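# Transfer the 96-well plate from nest N1 to bench B1

## Task

Pick up the 96-well plate sitting in plate nest N1 and set it down on bench spot B1 with its long side running along the taped outline, entirely inside the tape; then release it and pull the gripper(s) away from it.

## Robot and tools

Robot: two arms, left_arm and right_arm, each ending in a two-finger gripper. Shared scene frame: origin on the table top midway between the arms, +x out across the table, +z up, left_arm on the +y side. Base roots: left_arm at (0, +0.297, 0) m, right_arm at (-0.028, -0.297, 0) m, both facing +x. Looking from behind the arms, N1 is the left nest (+y side) and B1 the right bench spot (-y side). 'left' and 'right' are arm names, not image sides.

Gripper frame: fingers extend along the gripper's +z and close along its y. end_effector_position is the point between the finger pads, roughly 1 cm short of the fingertips. Joint ranges in rad, base outward: waist -2.880..2.880, shoulder 0.000..3.142, elbow 0.000..3.019, wrist pitch -1.693..1.571, wrist yaw -1.571..1.571, wrist roll -2.094..2.094. Elbows never reach fully straight.

Row format (used by execute_actions and move): one flat list of 14 numbers, each from -1 to 1, covering both arms even if one is idle: left_arm dx, dy, dz, rx, ry, rz, opening, then right_arm the same seven. dx..rz are an offset, not a pose: displacement from that gripper's measured pose at the start of the action (or, for move, the pose in the latest result that reported one), expressed in the gripper's own axes. Scale: 1.0 equals 0.6 m of translation or 180 degrees; rx, ry, rz form a single rotation vector. Opening is absolute, not an offset: +1 fully open (0.094 m), -1 closed. Optionally 12 more numbers, 0 to 1, follow: joint stiffness multipliers, left_arm's six joints then right_arm's six, in Joint positions order; they persist until changed.

execute_actions(actions): a list of actions run in sequence. Each action is a list of up to 15 rows, one row per 1/30 s step; if fewer than 15, the last row is held for the remaining steps. Every row within an action is measured from the same start pose, not added to the previous row. Per step the commanded pose is clipped to within 70 mm and 16 degrees of the measured pose, so large offsets need several actions; after an action an arm coasts only as far as its last clipped pose. An empty list just returns state and images.

move(target, speed, blocking): target is one row as above. Each gripper travels a straight line toward its target and all arms finish together, in 0.5 to 10 s; anything longer is cut off at 10 s before arrival. speed is path top speed in m/s, 0.002 to 0.5 (default 0.25); rotation is capped at twice that in rad/s. Opening is sent at the start. Paths ignore obstacles and the other arm; hands lag, wander and can overshoot speed near full reach. With blocking=false you get a result after 0.5 s while motion continues; call wait or stop before any further execute_actions or move. The result adds a 'move:' line giving the ending (done, off_target, moving, held, fault), any limits (paced = target clipped; held = steps blocked, after which the arm may jump fast) and each gripper's distance from target.

wait(seconds): 0 to 10; arms keep their last command, a running move continues, returns early when it ends. stop(): brakes a running move (needs stopping distance; fingers keep moving). zoom_image(camera, region): camera is cam_low, cam_left_wrist or cam_right_wrist; region [x0, y0, x1, y1] in pixels from the top-left, at most 504 x 504. read_manual(section): only "licences", no motion. finished_scene(scene): ends the current scene by its number; irreversible, and the plate must already be placed and stay there.

Results: a state line 'left_arm: … | right_arm: …' with each gripper's position (m) and quat_wxyz in the scene frame (less accurate at long reach); 'Hand target' lines showing where the controller is driving each hand; grip_measured on the same scale as the commanded opening (the last Joint positions value is opening in metres; readings may be ~1 mm off); 'pose unreachable' when a clearance check altered a command; FAULT, MOTOR HOT (85 °C) and OVER-TEMPERATURE FAULT (100 °C, that arm drops and releases). Images arrive in order cam_low (672x504), cam_left_wrist (504x504), cam_right_wrist (504x504), with calibration updates listed if they change.

Practical notes: arms tend to settle a centimetre or more low and zero offsets let them droop further; to hold a height, send the correction offset back to the desired pose first, then zeros. Offsets of a few mm may produce no motion. Repeating a small offset into a rigid surface does not add force, but into something yielding it does. To grip, command an opening about 0.03 under grip_measured; finger force is about 50 to 62 N per pad.

Avoid: dropping the plate from more than a few millimetres; pushing anything off the table; fast or deep contact (impact rises with speed and with how far past contact the target lies); arms colliding or pressing each other; prolonged heavy holding that heats motors. Finish smoothly, open the gripper, and lift clear before ending.

Each tool is called after "Call:" as a command line: name --argument value for each argument, lists and objects as JSON in quotes; but a table of rows of numbers goes row by row, as --pt "numbers of a row", without its own name.

## Session

Call:
execute_actions --actions '[]'

Scene clock: 0.00 s.
left_arm: end_effector_position=(+0.0973, +0.9924, +0.3858) grip_measured=+1.000 end_effector_quat_wxyz=(+0.053, -0.259, +0.936, +0.231) | right_arm: end_effector_position=(+0.2407, -0.3499, +0.1024) grip_measured=+1.000 end_effector_quat_wxyz=(+0.105, -0.157, +0.978, -0.092)
Joint positions: left_arm=[ 1.408  2.01   2.443 -1.533 -0.094  0.892  0.094] | right_arm=[-0.117  0.948  0.577 -0.946  0.118 -0.453  0.094]
Joint velocities: left_arm=[-0.005 -0.024 -0.022 -0.012 -0.022 -0.022  0.   ] | right_arm=[-0.015 -0.005  0.007 -0.007  0.022  0.051  0.   ]
Motor temperatures (°C, as the motors report them): left_arm=[21 23 26 20 23 22] | right_arm=[24 23 26 22 24 23]
Hand target (left_arm): +0.098, +0.996, +0.389; +0.056, -0.259, +0.935, +0.237
Hand target (right_arm): +0.248, -0.351, +0.109; +0.113, -0.157, +0.977, -0.094
Joint stiffness scale: left_arm=[1. 1. 1. 1. 1. 1.] | right_arm=[1. 1. 1. 1. 1. 1.]
camera_calibration (this result's frames):
cam_left_wrist: T_world_to_cam=[[0.515868, -0.750077, -0.413841, 0.859786], [-0.678443, -0.652671, 0.337246, 0.58859], [-0.523063, 0.106793, -0.845577, 0.394673], [0, 0, 0, 1]] pos_world=[0.162227, 0.986913, 0.491041]
cam_right_wrist: T_world_to_cam=[[0.276589, -0.937314, 0.211994, -0.410019], [-0.898055, -0.173589, 0.404183, 0.120337], [-0.342046, -0.302175, -0.889772, 0.195112], [0, 0, 0, 1]] pos_world=[0.288214, -0.304469, 0.211888]

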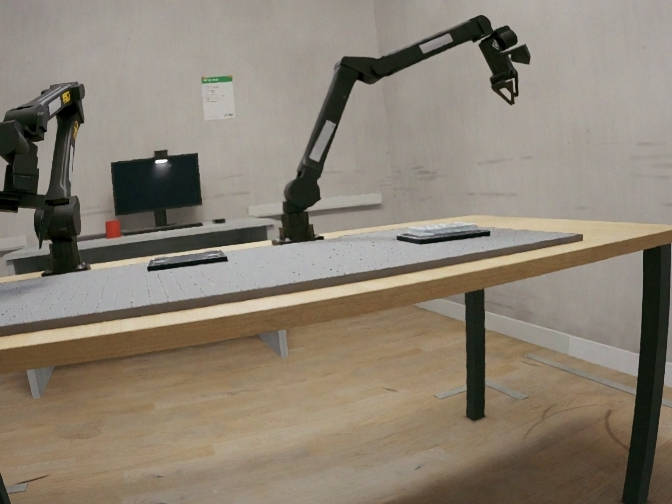

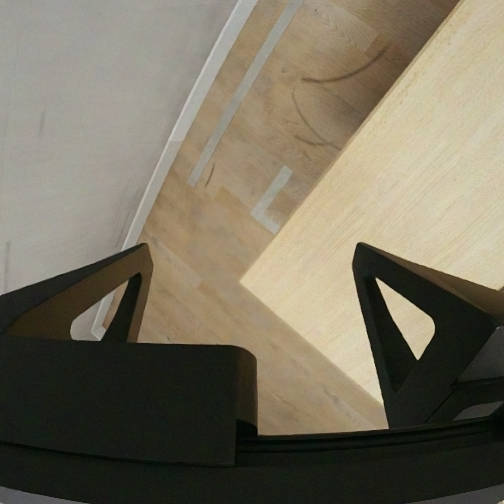

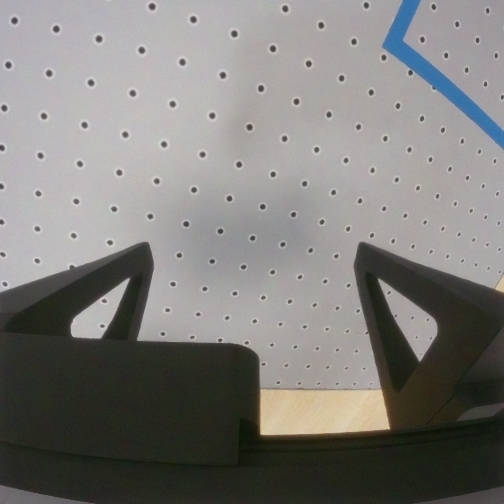

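Call:
move --target '[0.003,-0.993,-0.068,0.085,0.135,-0.322,1,-0.312,-0.36,-0.12,-0.059,0.067,0.1,1]' --speed 0.4

Scene clock: 9.27 s.
left_arm: end_effector_position=(+0.4089, +0.5213, +0.1898) grip_measured=+1.000 end_effector_quat_wxyz=(-0.005, +0.698, -0.716, +0.001) | right_arm: end_effector_position=(+0.4514, -0.4738, +0.2411) grip_measured=+1.000 end_effector_quat_wxyz=(-0.007, -0.011, +1.000, +0.001)
Joint positions: left_arm=[ 0.501  1.57   1.376 -1.367 -0.    -1.043  0.094] | right_arm=[-0.349  1.687  1.656 -1.554  0.004 -0.374  0.094]
Joint velocities: left_arm=[-0.015  0.005  0.007  0.007 -0.022 -0.037  0.   ] | right_arm=[-0.005 -0.005 -0.012 -0.017 -0.066 -0.022  0.   ]
Motor temperatures (°C, as the motors report them): left_arm=[21 26 30 20 23 22] | right_arm=[24 24 29 22 24 23]
Hand target (left_arm): +0.408, +0.527, +0.184; -0.005, +0.706, -0.708, +0.000
Hand target (right_arm): +0.461, -0.480, +0.249; -0.001, -0.003, +1.000, +0.000
Off the commanded pose (left_arm): 0.013 m, 2 deg.
Off the commanded pose (right_arm): 0.014 m, 1 deg.
Joint stiffness scale: left_arm=[1. 1. 1. 1. 1. 1.] | right_arm=[1. 1. 1. 1. 1. 1.]
move: off_target (left_arm, right_arm)
camera_calibration (this result's frames):
cam_left_wrist: T_world_to_cam=[[0.999842, -0.0174168, -0.00357557, -0.39316], [-0.0120761, -0.812812, 0.582401, 0.32313], [-0.0130498, -0.582266, -0.812894, 0.586773], [0, 0, 0, 1]] pos_world=[0.404658, 0.597454, 0.287387]
cam_right_wrist: T_world_to_cam=[[0.0110175, -0.999939, 0.000519933, -0.472695], [-0.811241, -0.00863441, 0.584649, 0.227513], [-0.584608, -0.00686317, -0.811287, 0.583672], [0, 0, 0, 1]] pos_world=[0.530995, -0.466696, 0.340756]

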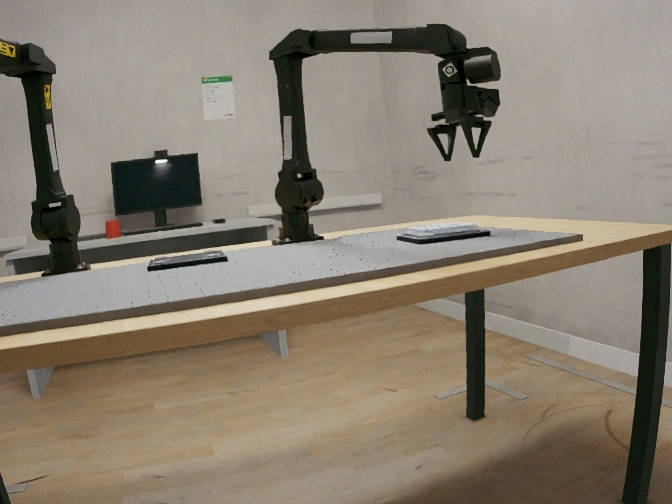

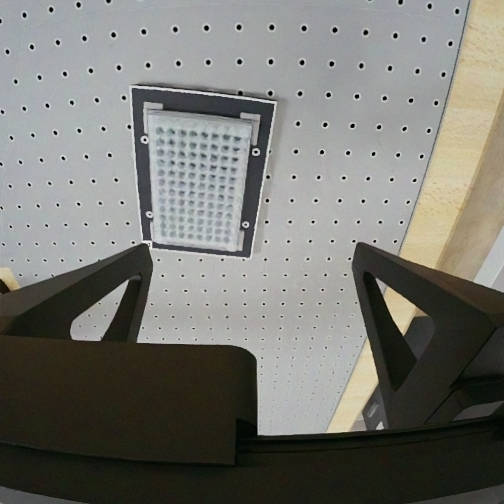

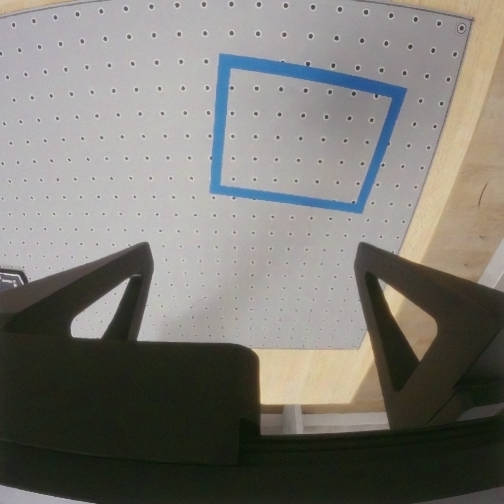

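Call:
move --target '[0.045,0.086,0.2,-0.003,0.002,0.04,1,0.08,0.37,0.1,0,0,-0.455,1]' --speed 0.4

Scene clock: 18.30 s.
left_arm: end_effector_position=(+0.3593, +0.4940, +0.0701) grip_measured=+1.000 end_effector_quat_wxyz=(-0.006, -0.654, +0.756, +0.001) | right_arm: end_effector_position=(+0.3980, -0.2528, +0.1853) grip_measured=+1.000 end_effector_quat_wxyz=(-0.009, -0.659, +0.752, +0.005)
Joint positions: left_arm=[ 0.501  1.555  1.022 -1.049 -0.    -0.923  0.094] | right_arm=[ 0.107  1.495  1.278 -1.375  0.002 -1.334  0.094]
Joint velocities: left_arm=[-0.015  0.005  0.012  0.002 -0.037 -0.007  0.   ] | right_arm=[-0.015 -0.005 -0.012 -0.027 -0.007 -0.066  0.   ]
Motor temperatures (°C, as the motors report them): left_arm=[21 26 30 20 23 22] | right_arm=[24 25 31 22 24 23]
Hand target (left_arm): +0.360, +0.496, +0.068; -0.001, -0.652, +0.758, +0.000
Hand target (right_arm): +0.397, -0.253, +0.184; -0.004, -0.664, +0.748, +0.003
Off the commanded pose (left_arm): 0.003 m, 1 deg.
Off the commanded pose (right_arm): 0.003 m, 1 deg.
Joint stiffness scale: left_arm=[1. 1. 1. 1. 1. 1.] | right_arm=[1. 1. 1. 1. 1. 1.]
move: done
camera_calibration (this result's frames):
cam_left_wrist: T_world_to_cam=[[0.990304, -0.13727, -0.0213274, -0.280556], [-0.0981526, -0.800052, 0.591847, 0.393962], [-0.098306, -0.584015, -0.805768, 0.503919], [0, 0, 0, 1]] pos_world=[0.366042, 0.570974, 0.166894]
cam_right_wrist: T_world_to_cam=[[0.989521, -0.143302, -0.0176655, -0.420642], [-0.106747, -0.808455, 0.578797, -0.262794], [-0.0972246, -0.570846, -0.81528, 0.172871], [0, 0, 0, 1]] pos_world=[0.404989, -0.174053, 0.285612]

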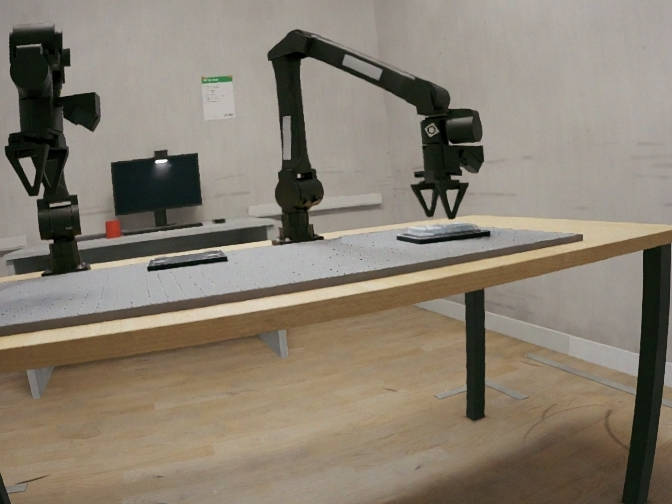

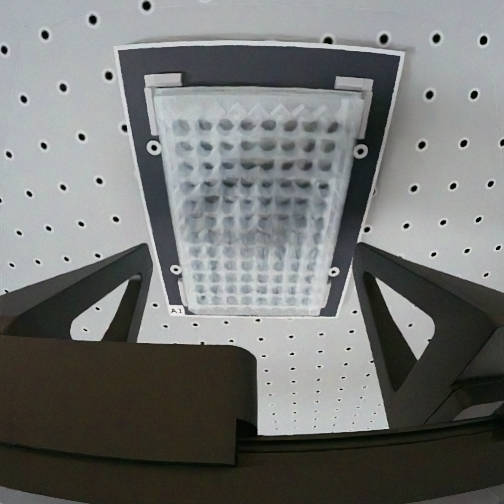

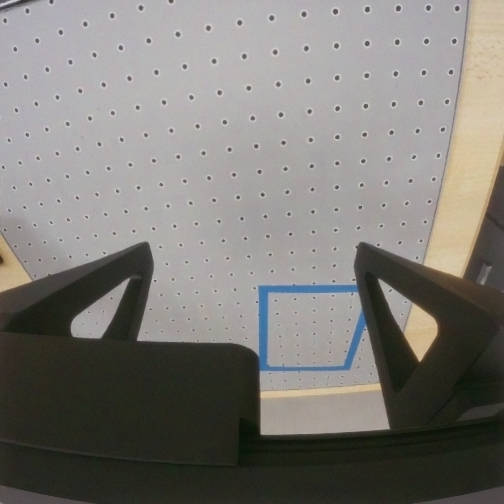

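Call:
move --target '[0,-0.002,0.048,0,0,0.007,1,0,0,0,0,0,0,1]' --speed 0.06

Call:
zoom_image --camera "cam_low" --region '[385,180,505,260]'

Scene clock: 21.77 s.
left_arm: end_effector_position=(+0.3600, +0.4944, +0.0484) grip_measured=+1.000 end_effector_quat_wxyz=(-0.004, -0.650, +0.760, +0.001) | right_arm: end_effector_position=(+0.3980, -0.2528, +0.1853) grip_measured=+1.000 end_effector_quat_wxyz=(-0.009, -0.660, +0.751, +0.005)
Joint positions: left_arm=[ 0.501  1.587  0.993 -0.984 -0.    -0.911  0.094] | right_arm=[ 0.107  1.495  1.278 -1.375  0.002 -1.337  0.094]
Joint velocities: left_arm=[-0.005  0.015 -0.007 -0.002  0.022 -0.037  0.   ] | right_arm=[ 0.005 -0.015 -0.002  0.007 -0.037  0.022  0.   ]
Motor temperatures (°C, as the motors report them): left_arm=[21 26 30 20 23 22] | right_arm=[24 25 31 22 24 23]
Hand target (left_arm): +0.361, +0.494, +0.041; -0.006, -0.646, +0.763, +0.001
Hand target (right_arm): +0.398, -0.253, +0.185; -0.009, -0.659, +0.752, +0.005
Off the commanded pose (left_arm): 0.007 m, 1 deg.
Off the commanded pose (right_arm): 0.000 m, 0 deg.
Joint stiffness scale: left_arm=[1. 1. 1. 1. 1. 1.] | right_arm=[1. 1. 1. 1. 1. 1.]
move: done
camera_calibration (this result's frames):
cam_left_wrist: T_world_to_cam=[[0.988748, -0.148553, -0.01761, -0.275765], [-0.109708, -0.800111, 0.589735, 0.411556], [-0.101697, -0.581167, -0.807405, 0.486588], [0, 0, 0, 1]] pos_world=[0.367298, 0.571113, 0.145309]
cam_right_wrist: T_world_to_cam=[[0.9899, -0.140659, -0.0176856, -0.420121], [-0.104581, -0.808769, 0.578753, -0.263727], [-0.0957104, -0.571059, -0.815311, 0.172221], [0, 0, 0, 1]] pos_world=[0.40478, -0.17404, 0.285616]

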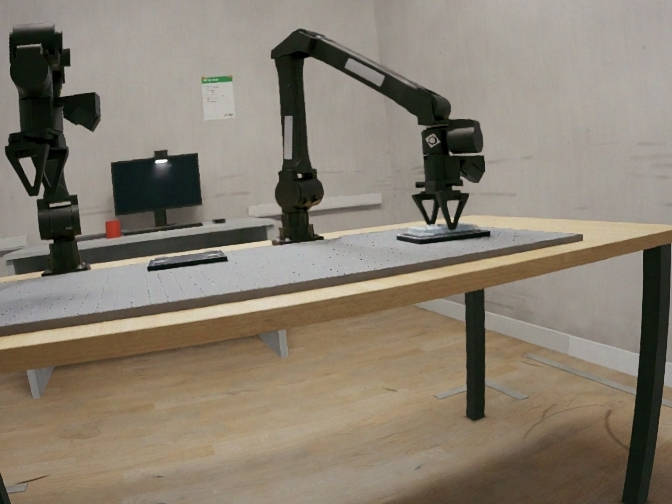

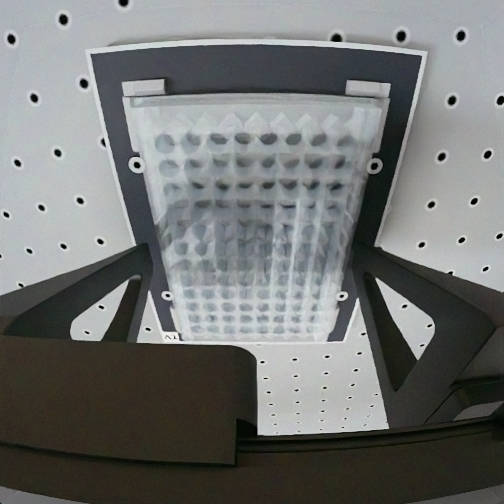

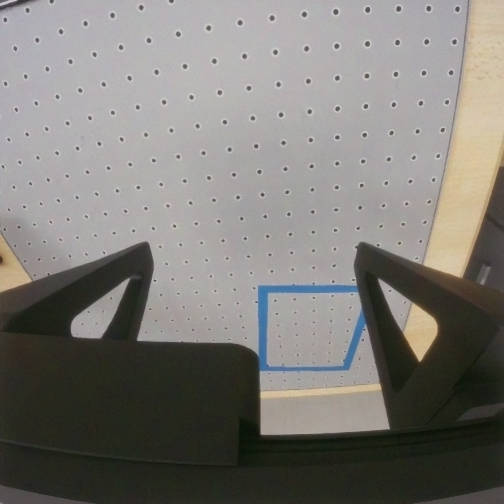

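Region (385, 180, 505, 260) of cam_low's 672x504 image, scaled by 4.200, with more detail than that image has.

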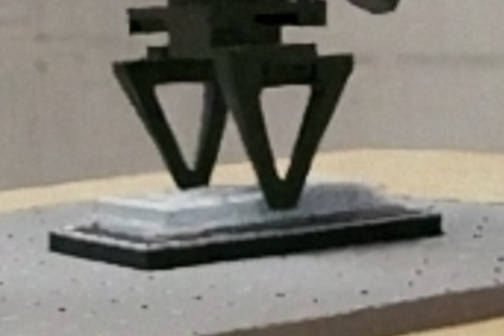

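Call:
move --target '[0,0,0.022,0,0,0,1,0,0,0,0,0,0,1]' --speed 0.04

Call:
move --target '[0,0,0,0,0,0,0.71,0,0,0,0,0,0,1]'

Call:
zoom_image --camera "cam_low" --region '[385,180,505,260]'

Scene clock: 24.77 s.
left_arm: end_effector_position=(+0.3609, +0.4949, +0.0447) grip_measured=+1.000 end_effector_quat_wxyz=(+0.002, -0.650, +0.760, -0.000) | right_arm: end_effector_position=(+0.3980, -0.2528, +0.1853) grip_measured=+1.000 end_effector_quat_wxyz=(-0.009, -0.660, +0.751, +0.005)
Joint positions: left_arm=[ 0.501  1.589  0.984 -0.962 -0.    -0.911  0.094] | right_arm=[ 0.107  1.495  1.278 -1.375  0.002 -1.337  0.094]
Joint velocities: left_arm=[-0.015 -0.015  0.007  0.007 -0.007  0.037  0.   ] | right_arm=[-0.005 -0.005  0.002 -0.012 -0.081 -0.051  0.   ]
Motor temperatures (°C, as the motors report them): left_arm=[21 26 30 20 23 22] | right_arm=[24 25 31 22 24 23]
Hand target (left_arm): +0.360, +0.494, +0.035; -0.004, -0.650, +0.760, +0.001
Hand target (right_arm): +0.398, -0.253, +0.185; -0.009, -0.660, +0.751, +0.005
Off the commanded pose (left_arm): 0.010 m, 1 deg.
Off the commanded pose (right_arm): 0.000 m, 0 deg.
Joint stiffness scale: left_arm=[1. 1. 1. 1. 1. 1.] | right_arm=[1. 1. 1. 1. 1. 1.]
move: done
camera_calibration (this result's frames):
cam_left_wrist: T_world_to_cam=[[0.988816, -0.148862, -0.00912489, -0.276845], [-0.115508, -0.803093, 0.584551, 0.417965], [-0.0943453, -0.576959, -0.811306, 0.479445], [0, 0, 0, 1]] pos_world=[0.36726, 0.571074, 0.142129]
cam_right_wrist: T_world_to_cam=[[0.9899, -0.140659, -0.0176856, -0.420121], [-0.104581, -0.808769, 0.578753, -0.263727], [-0.0957104, -0.571059, -0.815311, 0.172221], [0, 0, 0, 1]] pos_world=[0.40478, -0.17404, 0.285616]

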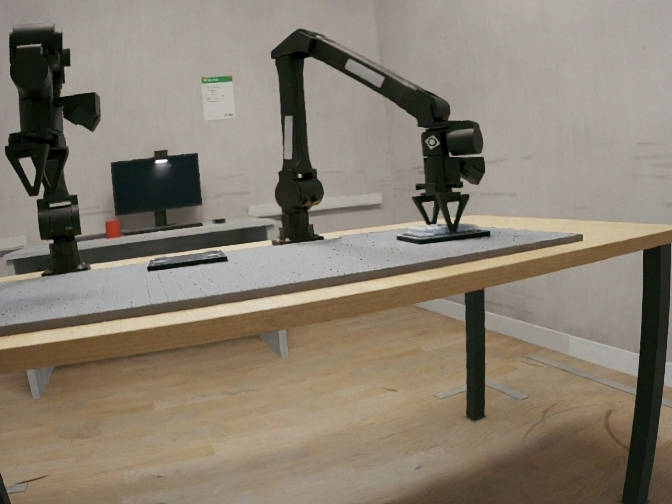

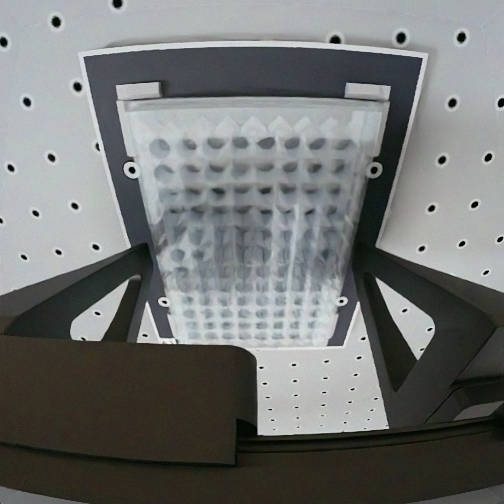

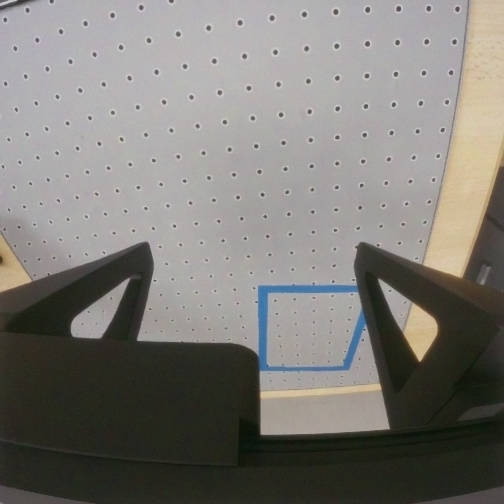

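Scene clock: 25.27 s.
left_arm: end_effector_position=(+0.3609, +0.4949, +0.0447) grip_measured=+0.732 end_effector_quat_wxyz=(+0.002, -0.650, +0.760, -0.000) | right_arm: end_effector_position=(+0.3980, -0.2528, +0.1853) grip_measured=+1.000 end_effector_quat_wxyz=(-0.009, -0.660, +0.751, +0.005)
Joint positions: left_arm=[ 0.501  1.589  0.984 -0.962 -0.    -0.911  0.081] | right_arm=[ 0.107  1.495  1.278 -1.375  0.002 -1.337  0.094]
Joint velocities: left_arm=[-0.015 -0.005  0.007 -0.007 -0.007  0.007 -0.   ] | right_arm=[-0.005 -0.015 -0.007  0.002  0.095  0.037  0.   ]
Motor temperatures (°C, as the motors report them): left_arm=[21 26 30 20 23 22] | right_arm=[24 25 31 22 24 23]
Hand target (left_arm): +0.361, +0.495, +0.045; +0.002, -0.650, +0.760, -0.000
Hand target (right_arm): +0.398, -0.253, +0.185; -0.009, -0.660, +0.751, +0.005
Off the commanded pose (left_arm): 0.000 m, 0 deg.
Off the commanded pose (right_arm): 0.000 m, 0 deg.
Joint stiffness scale: left_arm=[1. 1. 1. 1. 1. 1.] | right_arm=[1. 1. 1. 1. 1. 1.]
move: done
camera_calibration (this result's frames):
cam_left_wrist: T_world_to_cam=[[0.988816, -0.148862, -0.00912489, -0.276845], [-0.115508, -0.803093, 0.584551, 0.417965], [-0.0943453, -0.576959, -0.811306, 0.479445], [0, 0, 0, 1]] pos_world=[0.36726, 0.571074, 0.142129]
cam_right_wrist: T_world_to_cam=[[0.9899, -0.140659, -0.0176856, -0.420121], [-0.104581, -0.808769, 0.578753, -0.263727], [-0.0957104, -0.571059, -0.815311, 0.172221], [0, 0, 0, 1]] pos_world=[0.40478, -0.17404, 0.285616]

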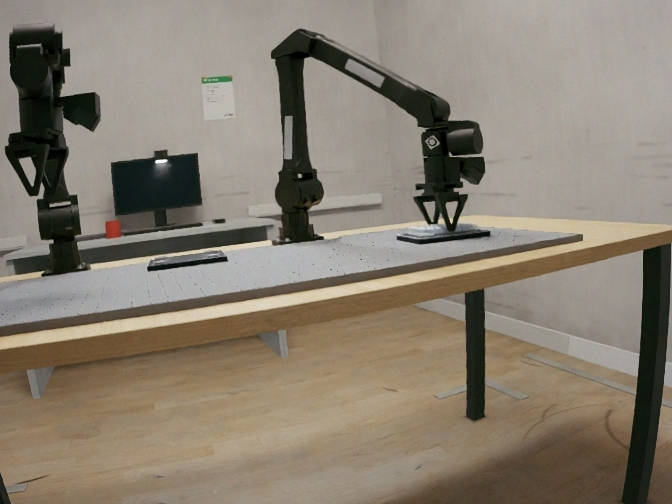

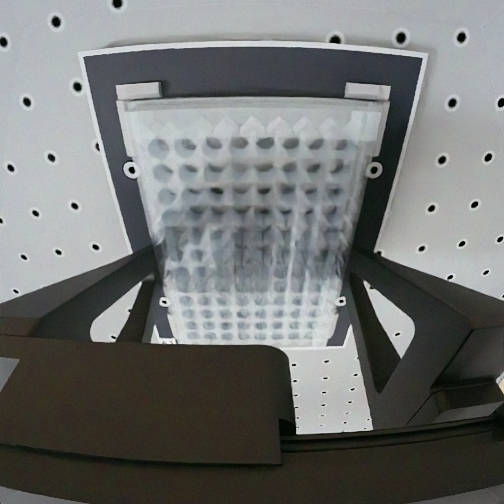

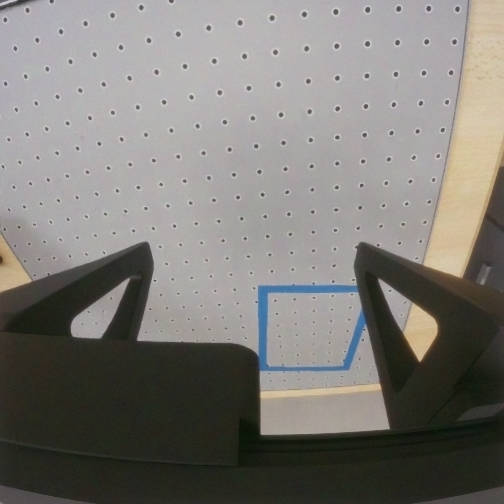

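Region (385, 180, 505, 260) of cam_low's 672x504 image, scaled by 4.200, with more detail than that image has.

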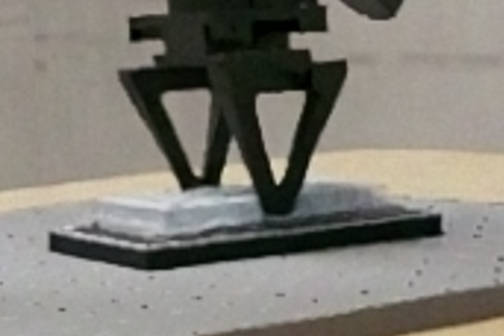

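The grip depth matches scene 1. Lifting and carrying to a staging spot.

Call:
move --target '[-0.016,-0.022,-0.085,0.009,-0.007,0,0.69,0,0,0,0,0,0,1]' --speed 0.1

Call:
move --target '[0.55,-0.05,0.02,0,0,0,0.69,0,0,0,0,0,0,1]'

Scene clock: 30.63 s.
left_arm: end_effector_position=(+0.3630, +0.4958, +0.0823) grip_measured=+0.732 end_effector_quat_wxyz=(+0.006, -0.650, +0.760, -0.002) | right_arm: end_effector_position=(+0.3980, -0.2528, +0.1853) grip_measured=+1.000 end_effector_quat_wxyz=(-0.009, -0.660, +0.751, +0.005)
Joint positions: left_arm=[ 0.501  1.533  1.033 -1.057  0.001 -0.911  0.081] | right_arm=[ 0.107  1.495  1.278 -1.375  0.002 -1.337  0.094]
Joint velocities: left_arm=[ 0.005 -0.005 -0.017  0.002  0.051  0.022  0.001] | right_arm=[-0.015 -0.005 -0.002  0.002 -0.081 -0.007  0.   ]
Motor temperatures (°C, as the motors report them): left_arm=[21 26 31 20 23 22] | right_arm=[24 25 31 22 24 23]
Hand target (left_arm): +0.374, +0.502, +0.096; +0.020, -0.650, +0.760, -0.004
Hand target (right_arm): +0.398, -0.253, +0.185; -0.009, -0.660, +0.751, +0.005
Off the commanded pose (left_arm): 0.019 m, 1 deg.
Off the commanded pose (right_arm): 0.000 m, 0 deg.
Joint stiffness scale: left_arm=[1. 1. 1. 1. 1. 1.] | right_arm=[1. 1. 1. 1. 1. 1.]
move: off_target (left_arm)
camera_calibration (this result's frames):
cam_left_wrist: T_world_to_cam=[[0.988915, -0.148481, -0.000316995, -0.279418], [-0.120702, -0.805144, 0.580666, 0.40017], [-0.086473, -0.574192, -0.814141, 0.506627], [0, 0, 0, 1]] pos_world=[0.368431, 0.571607, 0.180013]
cam_right_wrist: T_world_to_cam=[[0.9899, -0.140659, -0.0176856, -0.420121], [-0.104581, -0.808769, 0.578753, -0.263727], [-0.0957104, -0.571059, -0.815311, 0.172221], [0, 0, 0, 1]] pos_world=[0.40478, -0.17404, 0.285616]

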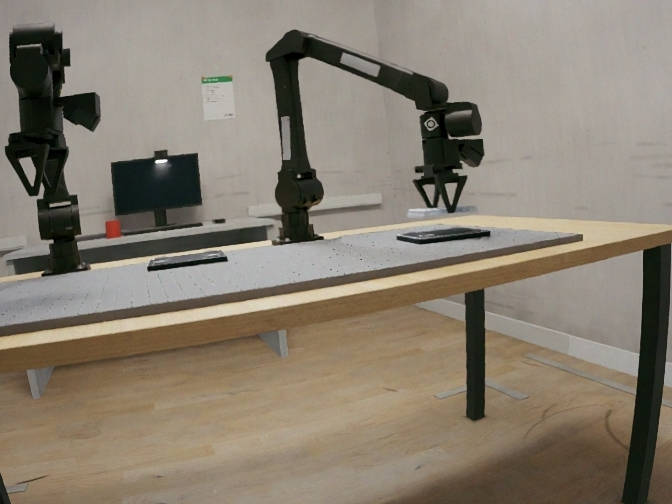

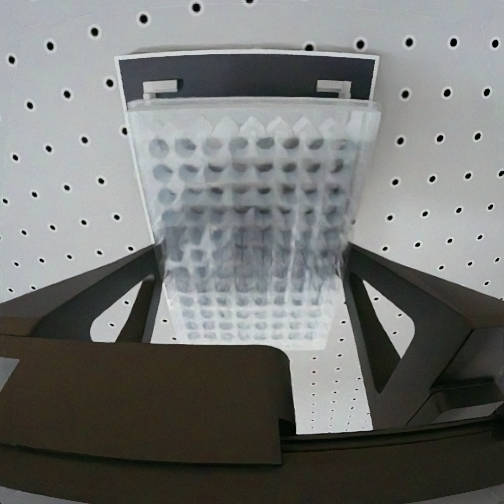

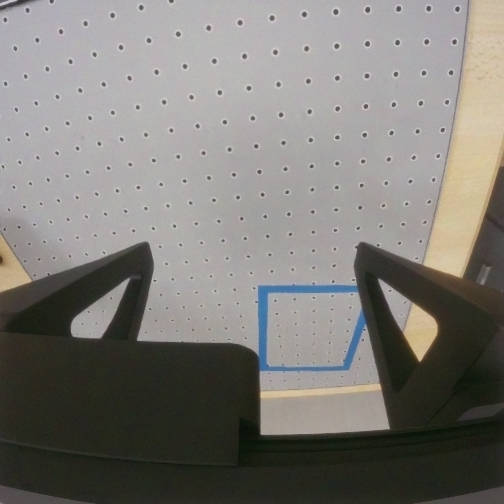

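Scene clock: 32.57 s.
left_arm: end_effector_position=(+0.3276, +0.1687, +0.0611) grip_measured=+0.732 end_effector_quat_wxyz=(-0.001, -0.644, +0.765, +0.015) | right_arm: end_effector_position=(+0.3980, -0.2528, +0.1853) grip_measured=+1.000 end_effector_quat_wxyz=(-0.009, -0.660, +0.751, +0.005)
Joint positions: left_arm=[-0.38   1.435  0.859 -1.022 -0.013 -1.777  0.081] | right_arm=[ 0.107  1.495  1.278 -1.375  0.002 -1.337  0.094]
Joint velocities: left_arm=[-0.005 -0.015  0.002  0.007  0.007 -0.037  0.   ] | right_arm=[-0.015  0.005  0.007  0.002  0.037 -0.022  0.   ]
Motor temperatures (°C, as the motors report them): left_arm=[21 26 31 20 23 22] | right_arm=[24 25 31 22 24 23]
Hand target (left_arm): +0.346, +0.163, +0.070; +0.010, -0.650, +0.760, -0.003
Hand target (right_arm): +0.398, -0.253, +0.185; -0.009, -0.660, +0.751, +0.005
Off the commanded pose (left_arm): 0.016 m, 2 deg.
Off the commanded pose (right_arm): 0.000 m, 0 deg.
Joint stiffness scale: left_arm=[1. 1. 1. 1. 1. 1.] | right_arm=[1. 1. 1. 1. 1. 1.]
move: off_target (left_arm)
camera_calibration (this result's frames):
cam_left_wrist: T_world_to_cam=[[0.986009, -0.162851, -0.0355928, -0.287477], [-0.113651, -0.812946, 0.571141, 0.144512], [-0.121946, -0.559105, -0.82008, 0.307942], [0, 0, 0, 1]] pos_world=[0.337431, 0.242836, 0.159768]
cam_right_wrist: T_world_to_cam=[[0.9899, -0.140659, -0.0176856, -0.420121], [-0.104581, -0.808769, 0.578753, -0.263727], [-0.0957104, -0.571059, -0.815311, 0.172221], [0, 0, 0, 1]] pos_world=[0.40478, -0.17404, 0.285616]

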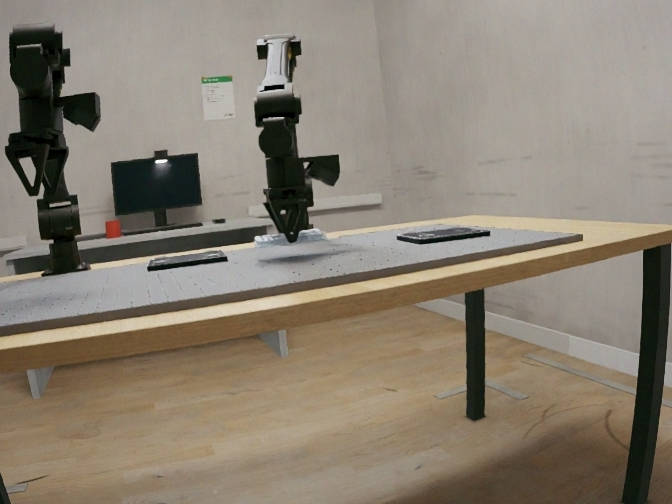

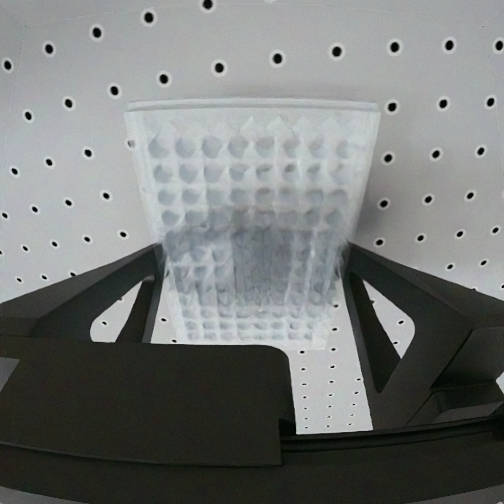

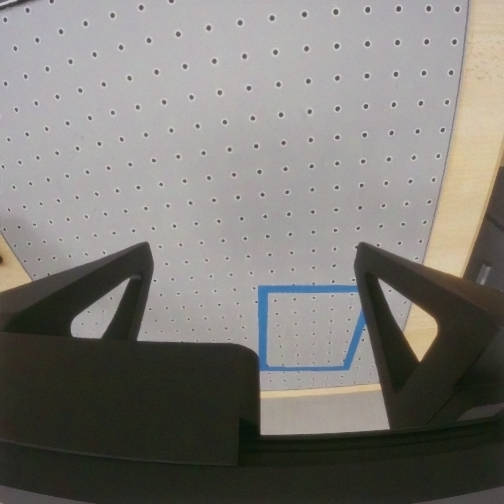

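Call:
move --target '[-0.006,0.03,0.05,0.01,0.006,0,0.69,0,0,0,0,0,0,1]' --speed 0.05

Call:
zoom_image --camera "cam_low" --region '[230,200,360,280]'

Scene clock: 35.93 s.
left_arm: end_effector_position=(+0.3092, +0.1742, +0.0322) grip_measured=+0.732 end_effector_quat_wxyz=(+0.000, -0.645, +0.764, +0.002) | right_arm: end_effector_position=(+0.3980, -0.2528, +0.1853) grip_measured=+1.000 end_effector_quat_wxyz=(-0.009, -0.660, +0.751, +0.005)
Joint positions: left_arm=[-0.38   1.425  0.755 -0.905 -0.003 -1.78   0.081] | right_arm=[ 0.107  1.495  1.278 -1.375  0.002 -1.337  0.094]
Joint velocities: left_arm=[-0.005  0.005 -0.012  0.007  0.022  0.037 -0.001] | right_arm=[-0.005  0.005 -0.007  0.002  0.022  0.022  0.   ]
Motor temperatures (°C, as the motors report them): left_arm=[21 26 31 20 23 22] | right_arm=[24 25 31 22 24 23]
Hand target (left_arm): +0.310, +0.175, +0.031; +0.002, -0.644, +0.765, -0.003
Hand target (right_arm): +0.398, -0.253, +0.185; -0.009, -0.660, +0.751, +0.005
Off the commanded pose (left_arm): 0.002 m, 1 deg.
Off the commanded pose (right_arm): 0.000 m, 0 deg.
Joint stiffness scale: left_arm=[1. 1. 1. 1. 1. 1.] | right_arm=[1. 1. 1. 1. 1. 1.]
move: done
camera_calibration (this result's frames):
cam_left_wrist: T_world_to_cam=[[0.986922, -0.16051, -0.0148689, -0.270843], [-0.121851, -0.803231, 0.583071, 0.163832], [-0.105532, -0.573634, -0.812285, 0.282354], [0, 0, 0, 1]] pos_world=[0.317061, 0.250089, 0.129799]
cam_right_wrist: T_world_to_cam=[[0.9899, -0.140659, -0.0176856, -0.420121], [-0.104581, -0.808769, 0.578753, -0.263727], [-0.0957104, -0.571059, -0.815311, 0.172221], [0, 0, 0, 1]] pos_world=[0.40478, -0.17404, 0.285616]

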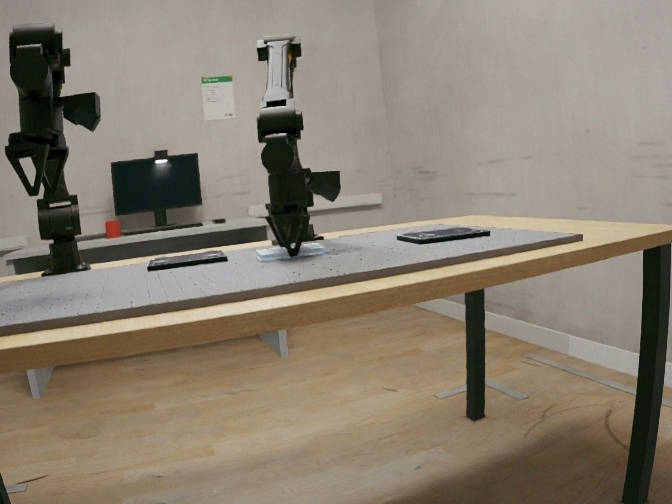

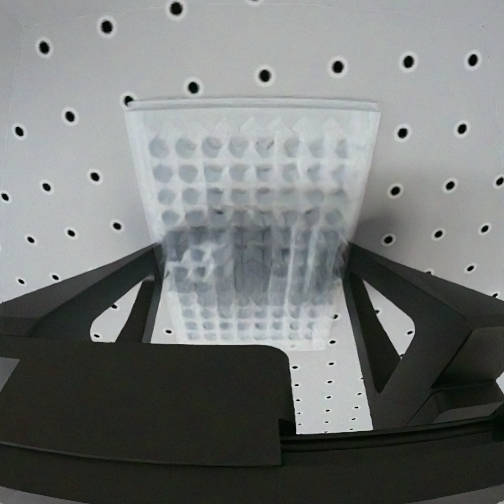

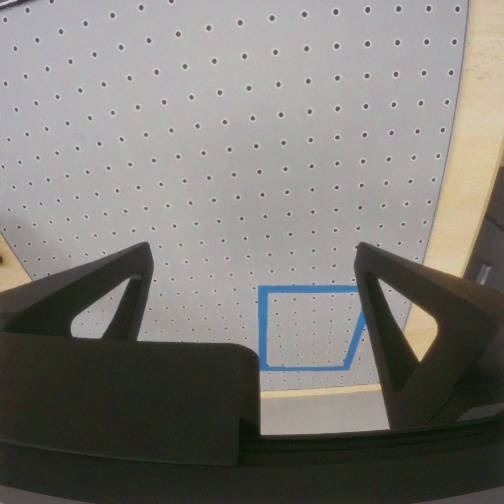

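Region (230, 200, 360, 280) of cam_low's 672x504 image, scaled by 3.877, with more detail than that image has; it fills the top 310 rows of this view, and the rest is white.

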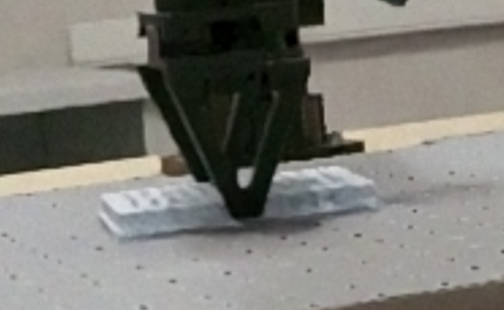

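Call:
move --target '[0,0,0,0,0,0,1,0,0,0,0,0,0,1]'

Call:
execute_actions --actions '[[[0.002,-0.008,-0.008,0,0,0,1,0,0,0,0,0,0,1],[0.003,-0.015,-0.016,0,0,0,1,0,0,0,0,0,0,1],[0.004,-0.021,-0.024,0,0,0,1,0,0,0,0,0,0,1],[0.004,-0.024,-0.034,0,0,0,1,0,0,0,0,0,0,1],[0.004,-0.024,-0.044,0,0,0,1,0,0,0,0,0,0,1],[0.004,-0.024,-0.054,0,0,0,1,0,0,0,0,0,0,1],[0.004,-0.024,-0.064,0,0,0,1,0,0,0,0,0,0,1],[0.004,-0.024,-0.074,0,0,0,1,0,0,0,0,0,0,1],[0.004,-0.024,-0.084,0,0,0,1,0,0,0,0,0,0,1]]]'

Call:
move --target '[-0.68,0.2,-0.17,0,0,-0.2,1,-0.728,0.24,0.167,0.008,-0.006,0.004,1]' --speed 0.35

Scene clock: 43.27 s.
left_arm: end_effector_position=(+0.3092, +0.1742, +0.0322) grip_measured=+1.000 end_effector_quat_wxyz=(+0.000, -0.645, +0.764, +0.002) | right_arm: end_effector_position=(+0.3980, -0.2528, +0.1853) grip_measured=+1.000 end_effector_quat_wxyz=(-0.009, -0.660, +0.751, +0.005)
Joint positions: left_arm=[-0.38   1.425  0.755 -0.905 -0.003 -1.78   0.094] | right_arm=[ 0.107  1.495  1.278 -1.375  0.002 -1.337  0.094]
Joint velocities: left_arm=[-0.015 -0.005  0.012  0.002 -0.037  0.007  0.   ] | right_arm=[-0.005 -0.005  0.012 -0.002 -0.007  0.051  0.   ]
Motor temperatures (°C, as the motors report them): left_arm=[21 25 31 20 23 22] | right_arm=[24 26 32 22 24 23]
Hand target (left_arm): +0.309, +0.174, +0.032; +0.000, -0.645, +0.764, +0.002
Hand target (right_arm): +0.398, -0.253, +0.185; -0.009, -0.660, +0.751, +0.005
Off the commanded pose (left_arm): 0.000 m, 0 deg.
Off the commanded pose (right_arm): 0.000 m, 0 deg.
Joint stiffness scale: left_arm=[1. 1. 1. 1. 1. 1.] | right_arm=[1. 1. 1. 1. 1. 1.]
move: done
camera_calibration (this result's frames):
cam_left_wrist: T_world_to_cam=[[0.98692, -0.160514, -0.0149507, -0.270825], [-0.121768, -0.803025, 0.583373, 0.163708], [-0.105645, -0.573922, -0.812067, 0.282394], [0, 0, 0, 1]] pos_world=[0.317051, 0.250063, 0.129771]
cam_right_wrist: T_world_to_cam=[[0.9899, -0.140659, -0.0176856, -0.420121], [-0.104581, -0.808769, 0.578753, -0.263727], [-0.0957104, -0.571059, -0.815311, 0.172221], [0, 0, 0, 1]] pos_world=[0.40478, -0.17404, 0.285616]

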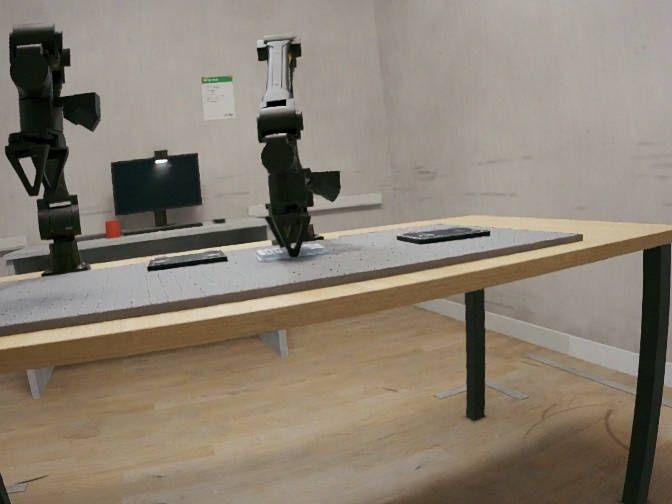

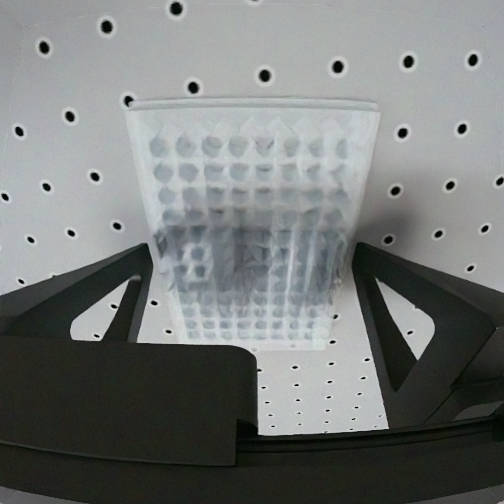

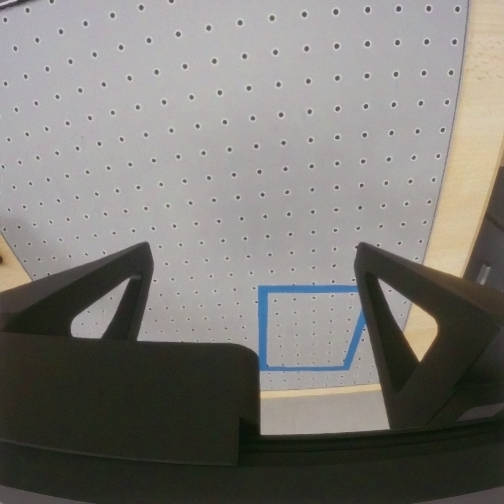

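Scene clock: 43.77 s.
left_arm: end_effector_position=(+0.3129, +0.1727, +0.0743) grip_measured=+1.000 end_effector_quat_wxyz=(-0.002, -0.645, +0.764, +0.007) | right_arm: end_effector_position=(+0.3980, -0.2528, +0.1853) grip_measured=+1.000 end_effector_quat_wxyz=(-0.009, -0.660, +0.751, +0.005)
Joint positions: left_arm=[-0.38   1.366  0.83  -1.048 -0.003 -1.78   0.094] | right_arm=[ 0.107  1.495  1.278 -1.375  0.002 -1.337  0.094]
Joint velocities: left_arm=[-0.015 -0.034  0.022 -0.027 -0.007  0.037  0.   ] | right_arm=[-0.005 -0.005 -0.002  0.002  0.007 -0.022  0.   ]
Motor temperatures (°C, as the motors report them): left_arm=[21 25 31 20 23 22] | right_arm=[24 26 32 22 24 23]
Hand target (left_arm): +0.322, +0.170, +0.083; +0.000, -0.645, +0.764, +0.002
Hand target (right_arm): +0.398, -0.253, +0.185; -0.009, -0.660, +0.751, +0.005
Off the commanded pose (left_arm): 0.014 m, 1 deg.
Off the commanded pose (right_arm): 0.000 m, 0 deg.
Joint stiffness scale: left_arm=[1. 1. 1. 1. 1. 1.] | right_arm=[1. 1. 1. 1. 1. 1.]
camera_calibration (this result's frames):
cam_left_wrist: T_world_to_cam=[[0.986746, -0.160445, -0.0242639, -0.273308], [-0.116603, -0.805071, 0.581605, 0.137321], [-0.11285, -0.571067, -0.81311, 0.317943], [0, 0, 0, 1]] pos_world=[0.321578, 0.248269, 0.172024]
cam_right_wrist: T_world_to_cam=[[0.9899, -0.140659, -0.0176856, -0.420121], [-0.104581, -0.808769, 0.578753, -0.263727], [-0.0957104, -0.571059, -0.815311, 0.172221], [0, 0, 0, 1]] pos_world=[0.40478, -0.17404, 0.285616]

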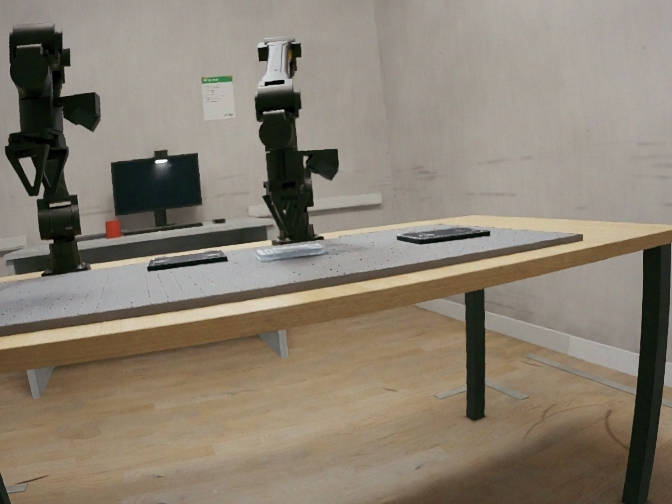

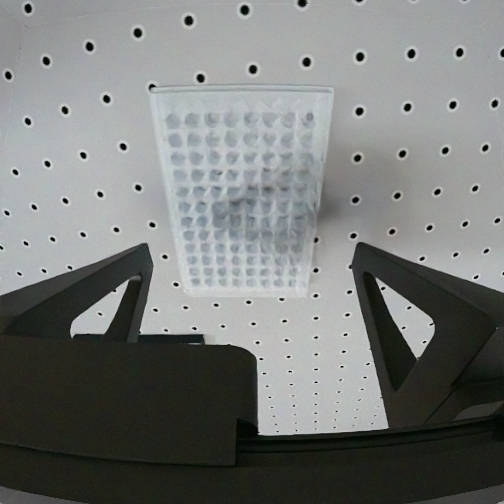

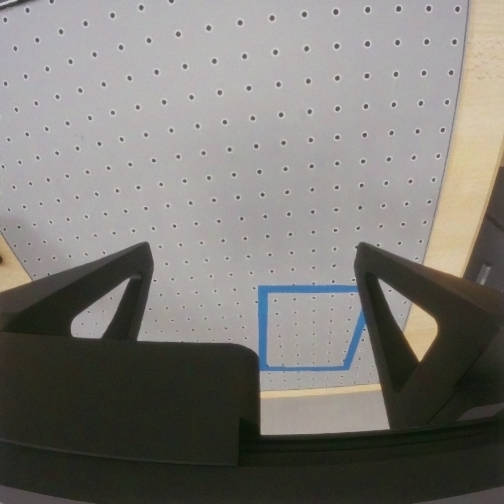

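Scene clock: 45.77 s.
left_arm: end_effector_position=(+0.2475, +0.5888, +0.1666) grip_measured=+1.000 end_effector_quat_wxyz=(+0.011, +0.853, -0.522, -0.010) | right_arm: end_effector_position=(+0.2980, +0.1909, +0.0808) grip_measured=+1.000 end_effector_quat_wxyz=(+0.002, -0.663, +0.749, -0.001)
Joint positions: left_arm=[ 0.859  1.392  1.119 -1.323 -0.017 -1.181  0.094] | right_arm=[ 0.985  1.955  1.609 -1.222  0.003 -0.466  0.094]
Joint velocities: left_arm=[-0.005 -0.015  0.017  0.002  0.022 -0.007  0.   ] | right_arm=[ 0.005 -0.015 -0.012 -0.022 -0.022  0.022  0.   ]
Motor temperatures (°C, as the motors report them): left_arm=[21 25 32 20 23 22] | right_arm=[24 26 32 22 24 23]
Hand target (left_arm): +0.256, +0.596, +0.177; +0.004, +0.850, -0.527, -0.008
Hand target (right_arm): +0.309, +0.199, +0.089; +0.010, -0.655, +0.756, -0.000
Off the commanded pose (left_arm): 0.022 m, 2 deg.
Off the commanded pose (right_arm): 0.014 m, 1 deg.
Joint stiffness scale: left_arm=[1. 1. 1. 1. 1. 1.] | right_arm=[1. 1. 1. 1. 1. 1.]
move: off_target (left_arm, right_arm)
camera_calibration (this result's frames):
cam_left_wrist: T_world_to_cam=[[0.886611, 0.460655, -0.0414511, -0.477826], [0.396554, -0.710982, 0.580732, 0.22871], [0.238046, -0.531321, -0.813038, 0.512899], [0, 0, 0, 1]] pos_world=[0.210856, 0.655236, 0.264381]
cam_right_wrist: T_world_to_cam=[[0.991032, -0.133478, 0.0061973, -0.264171], [-0.11306, -0.812905, 0.571316, 0.149092], [-0.0712205, -0.566894, -0.820707, 0.323181], [0, 0, 0, 1]] pos_world=[0.301675, 0.269146, 0.181696]

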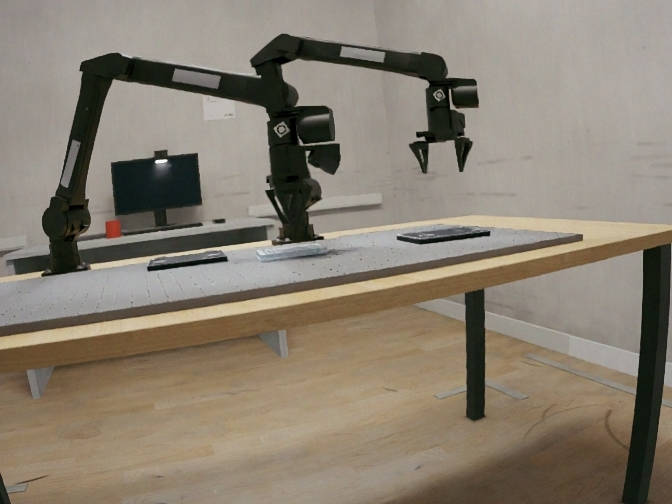

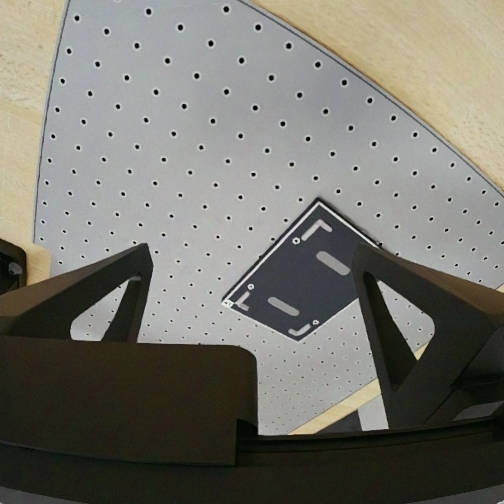

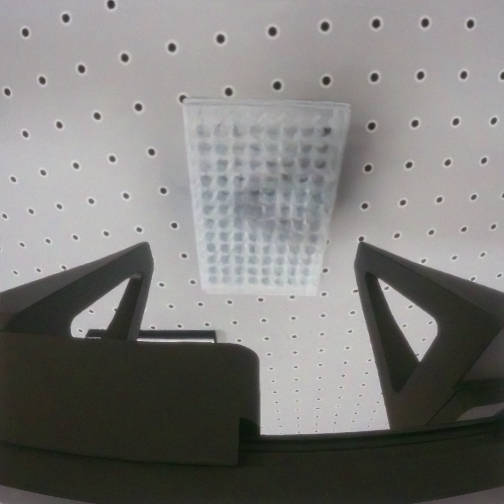

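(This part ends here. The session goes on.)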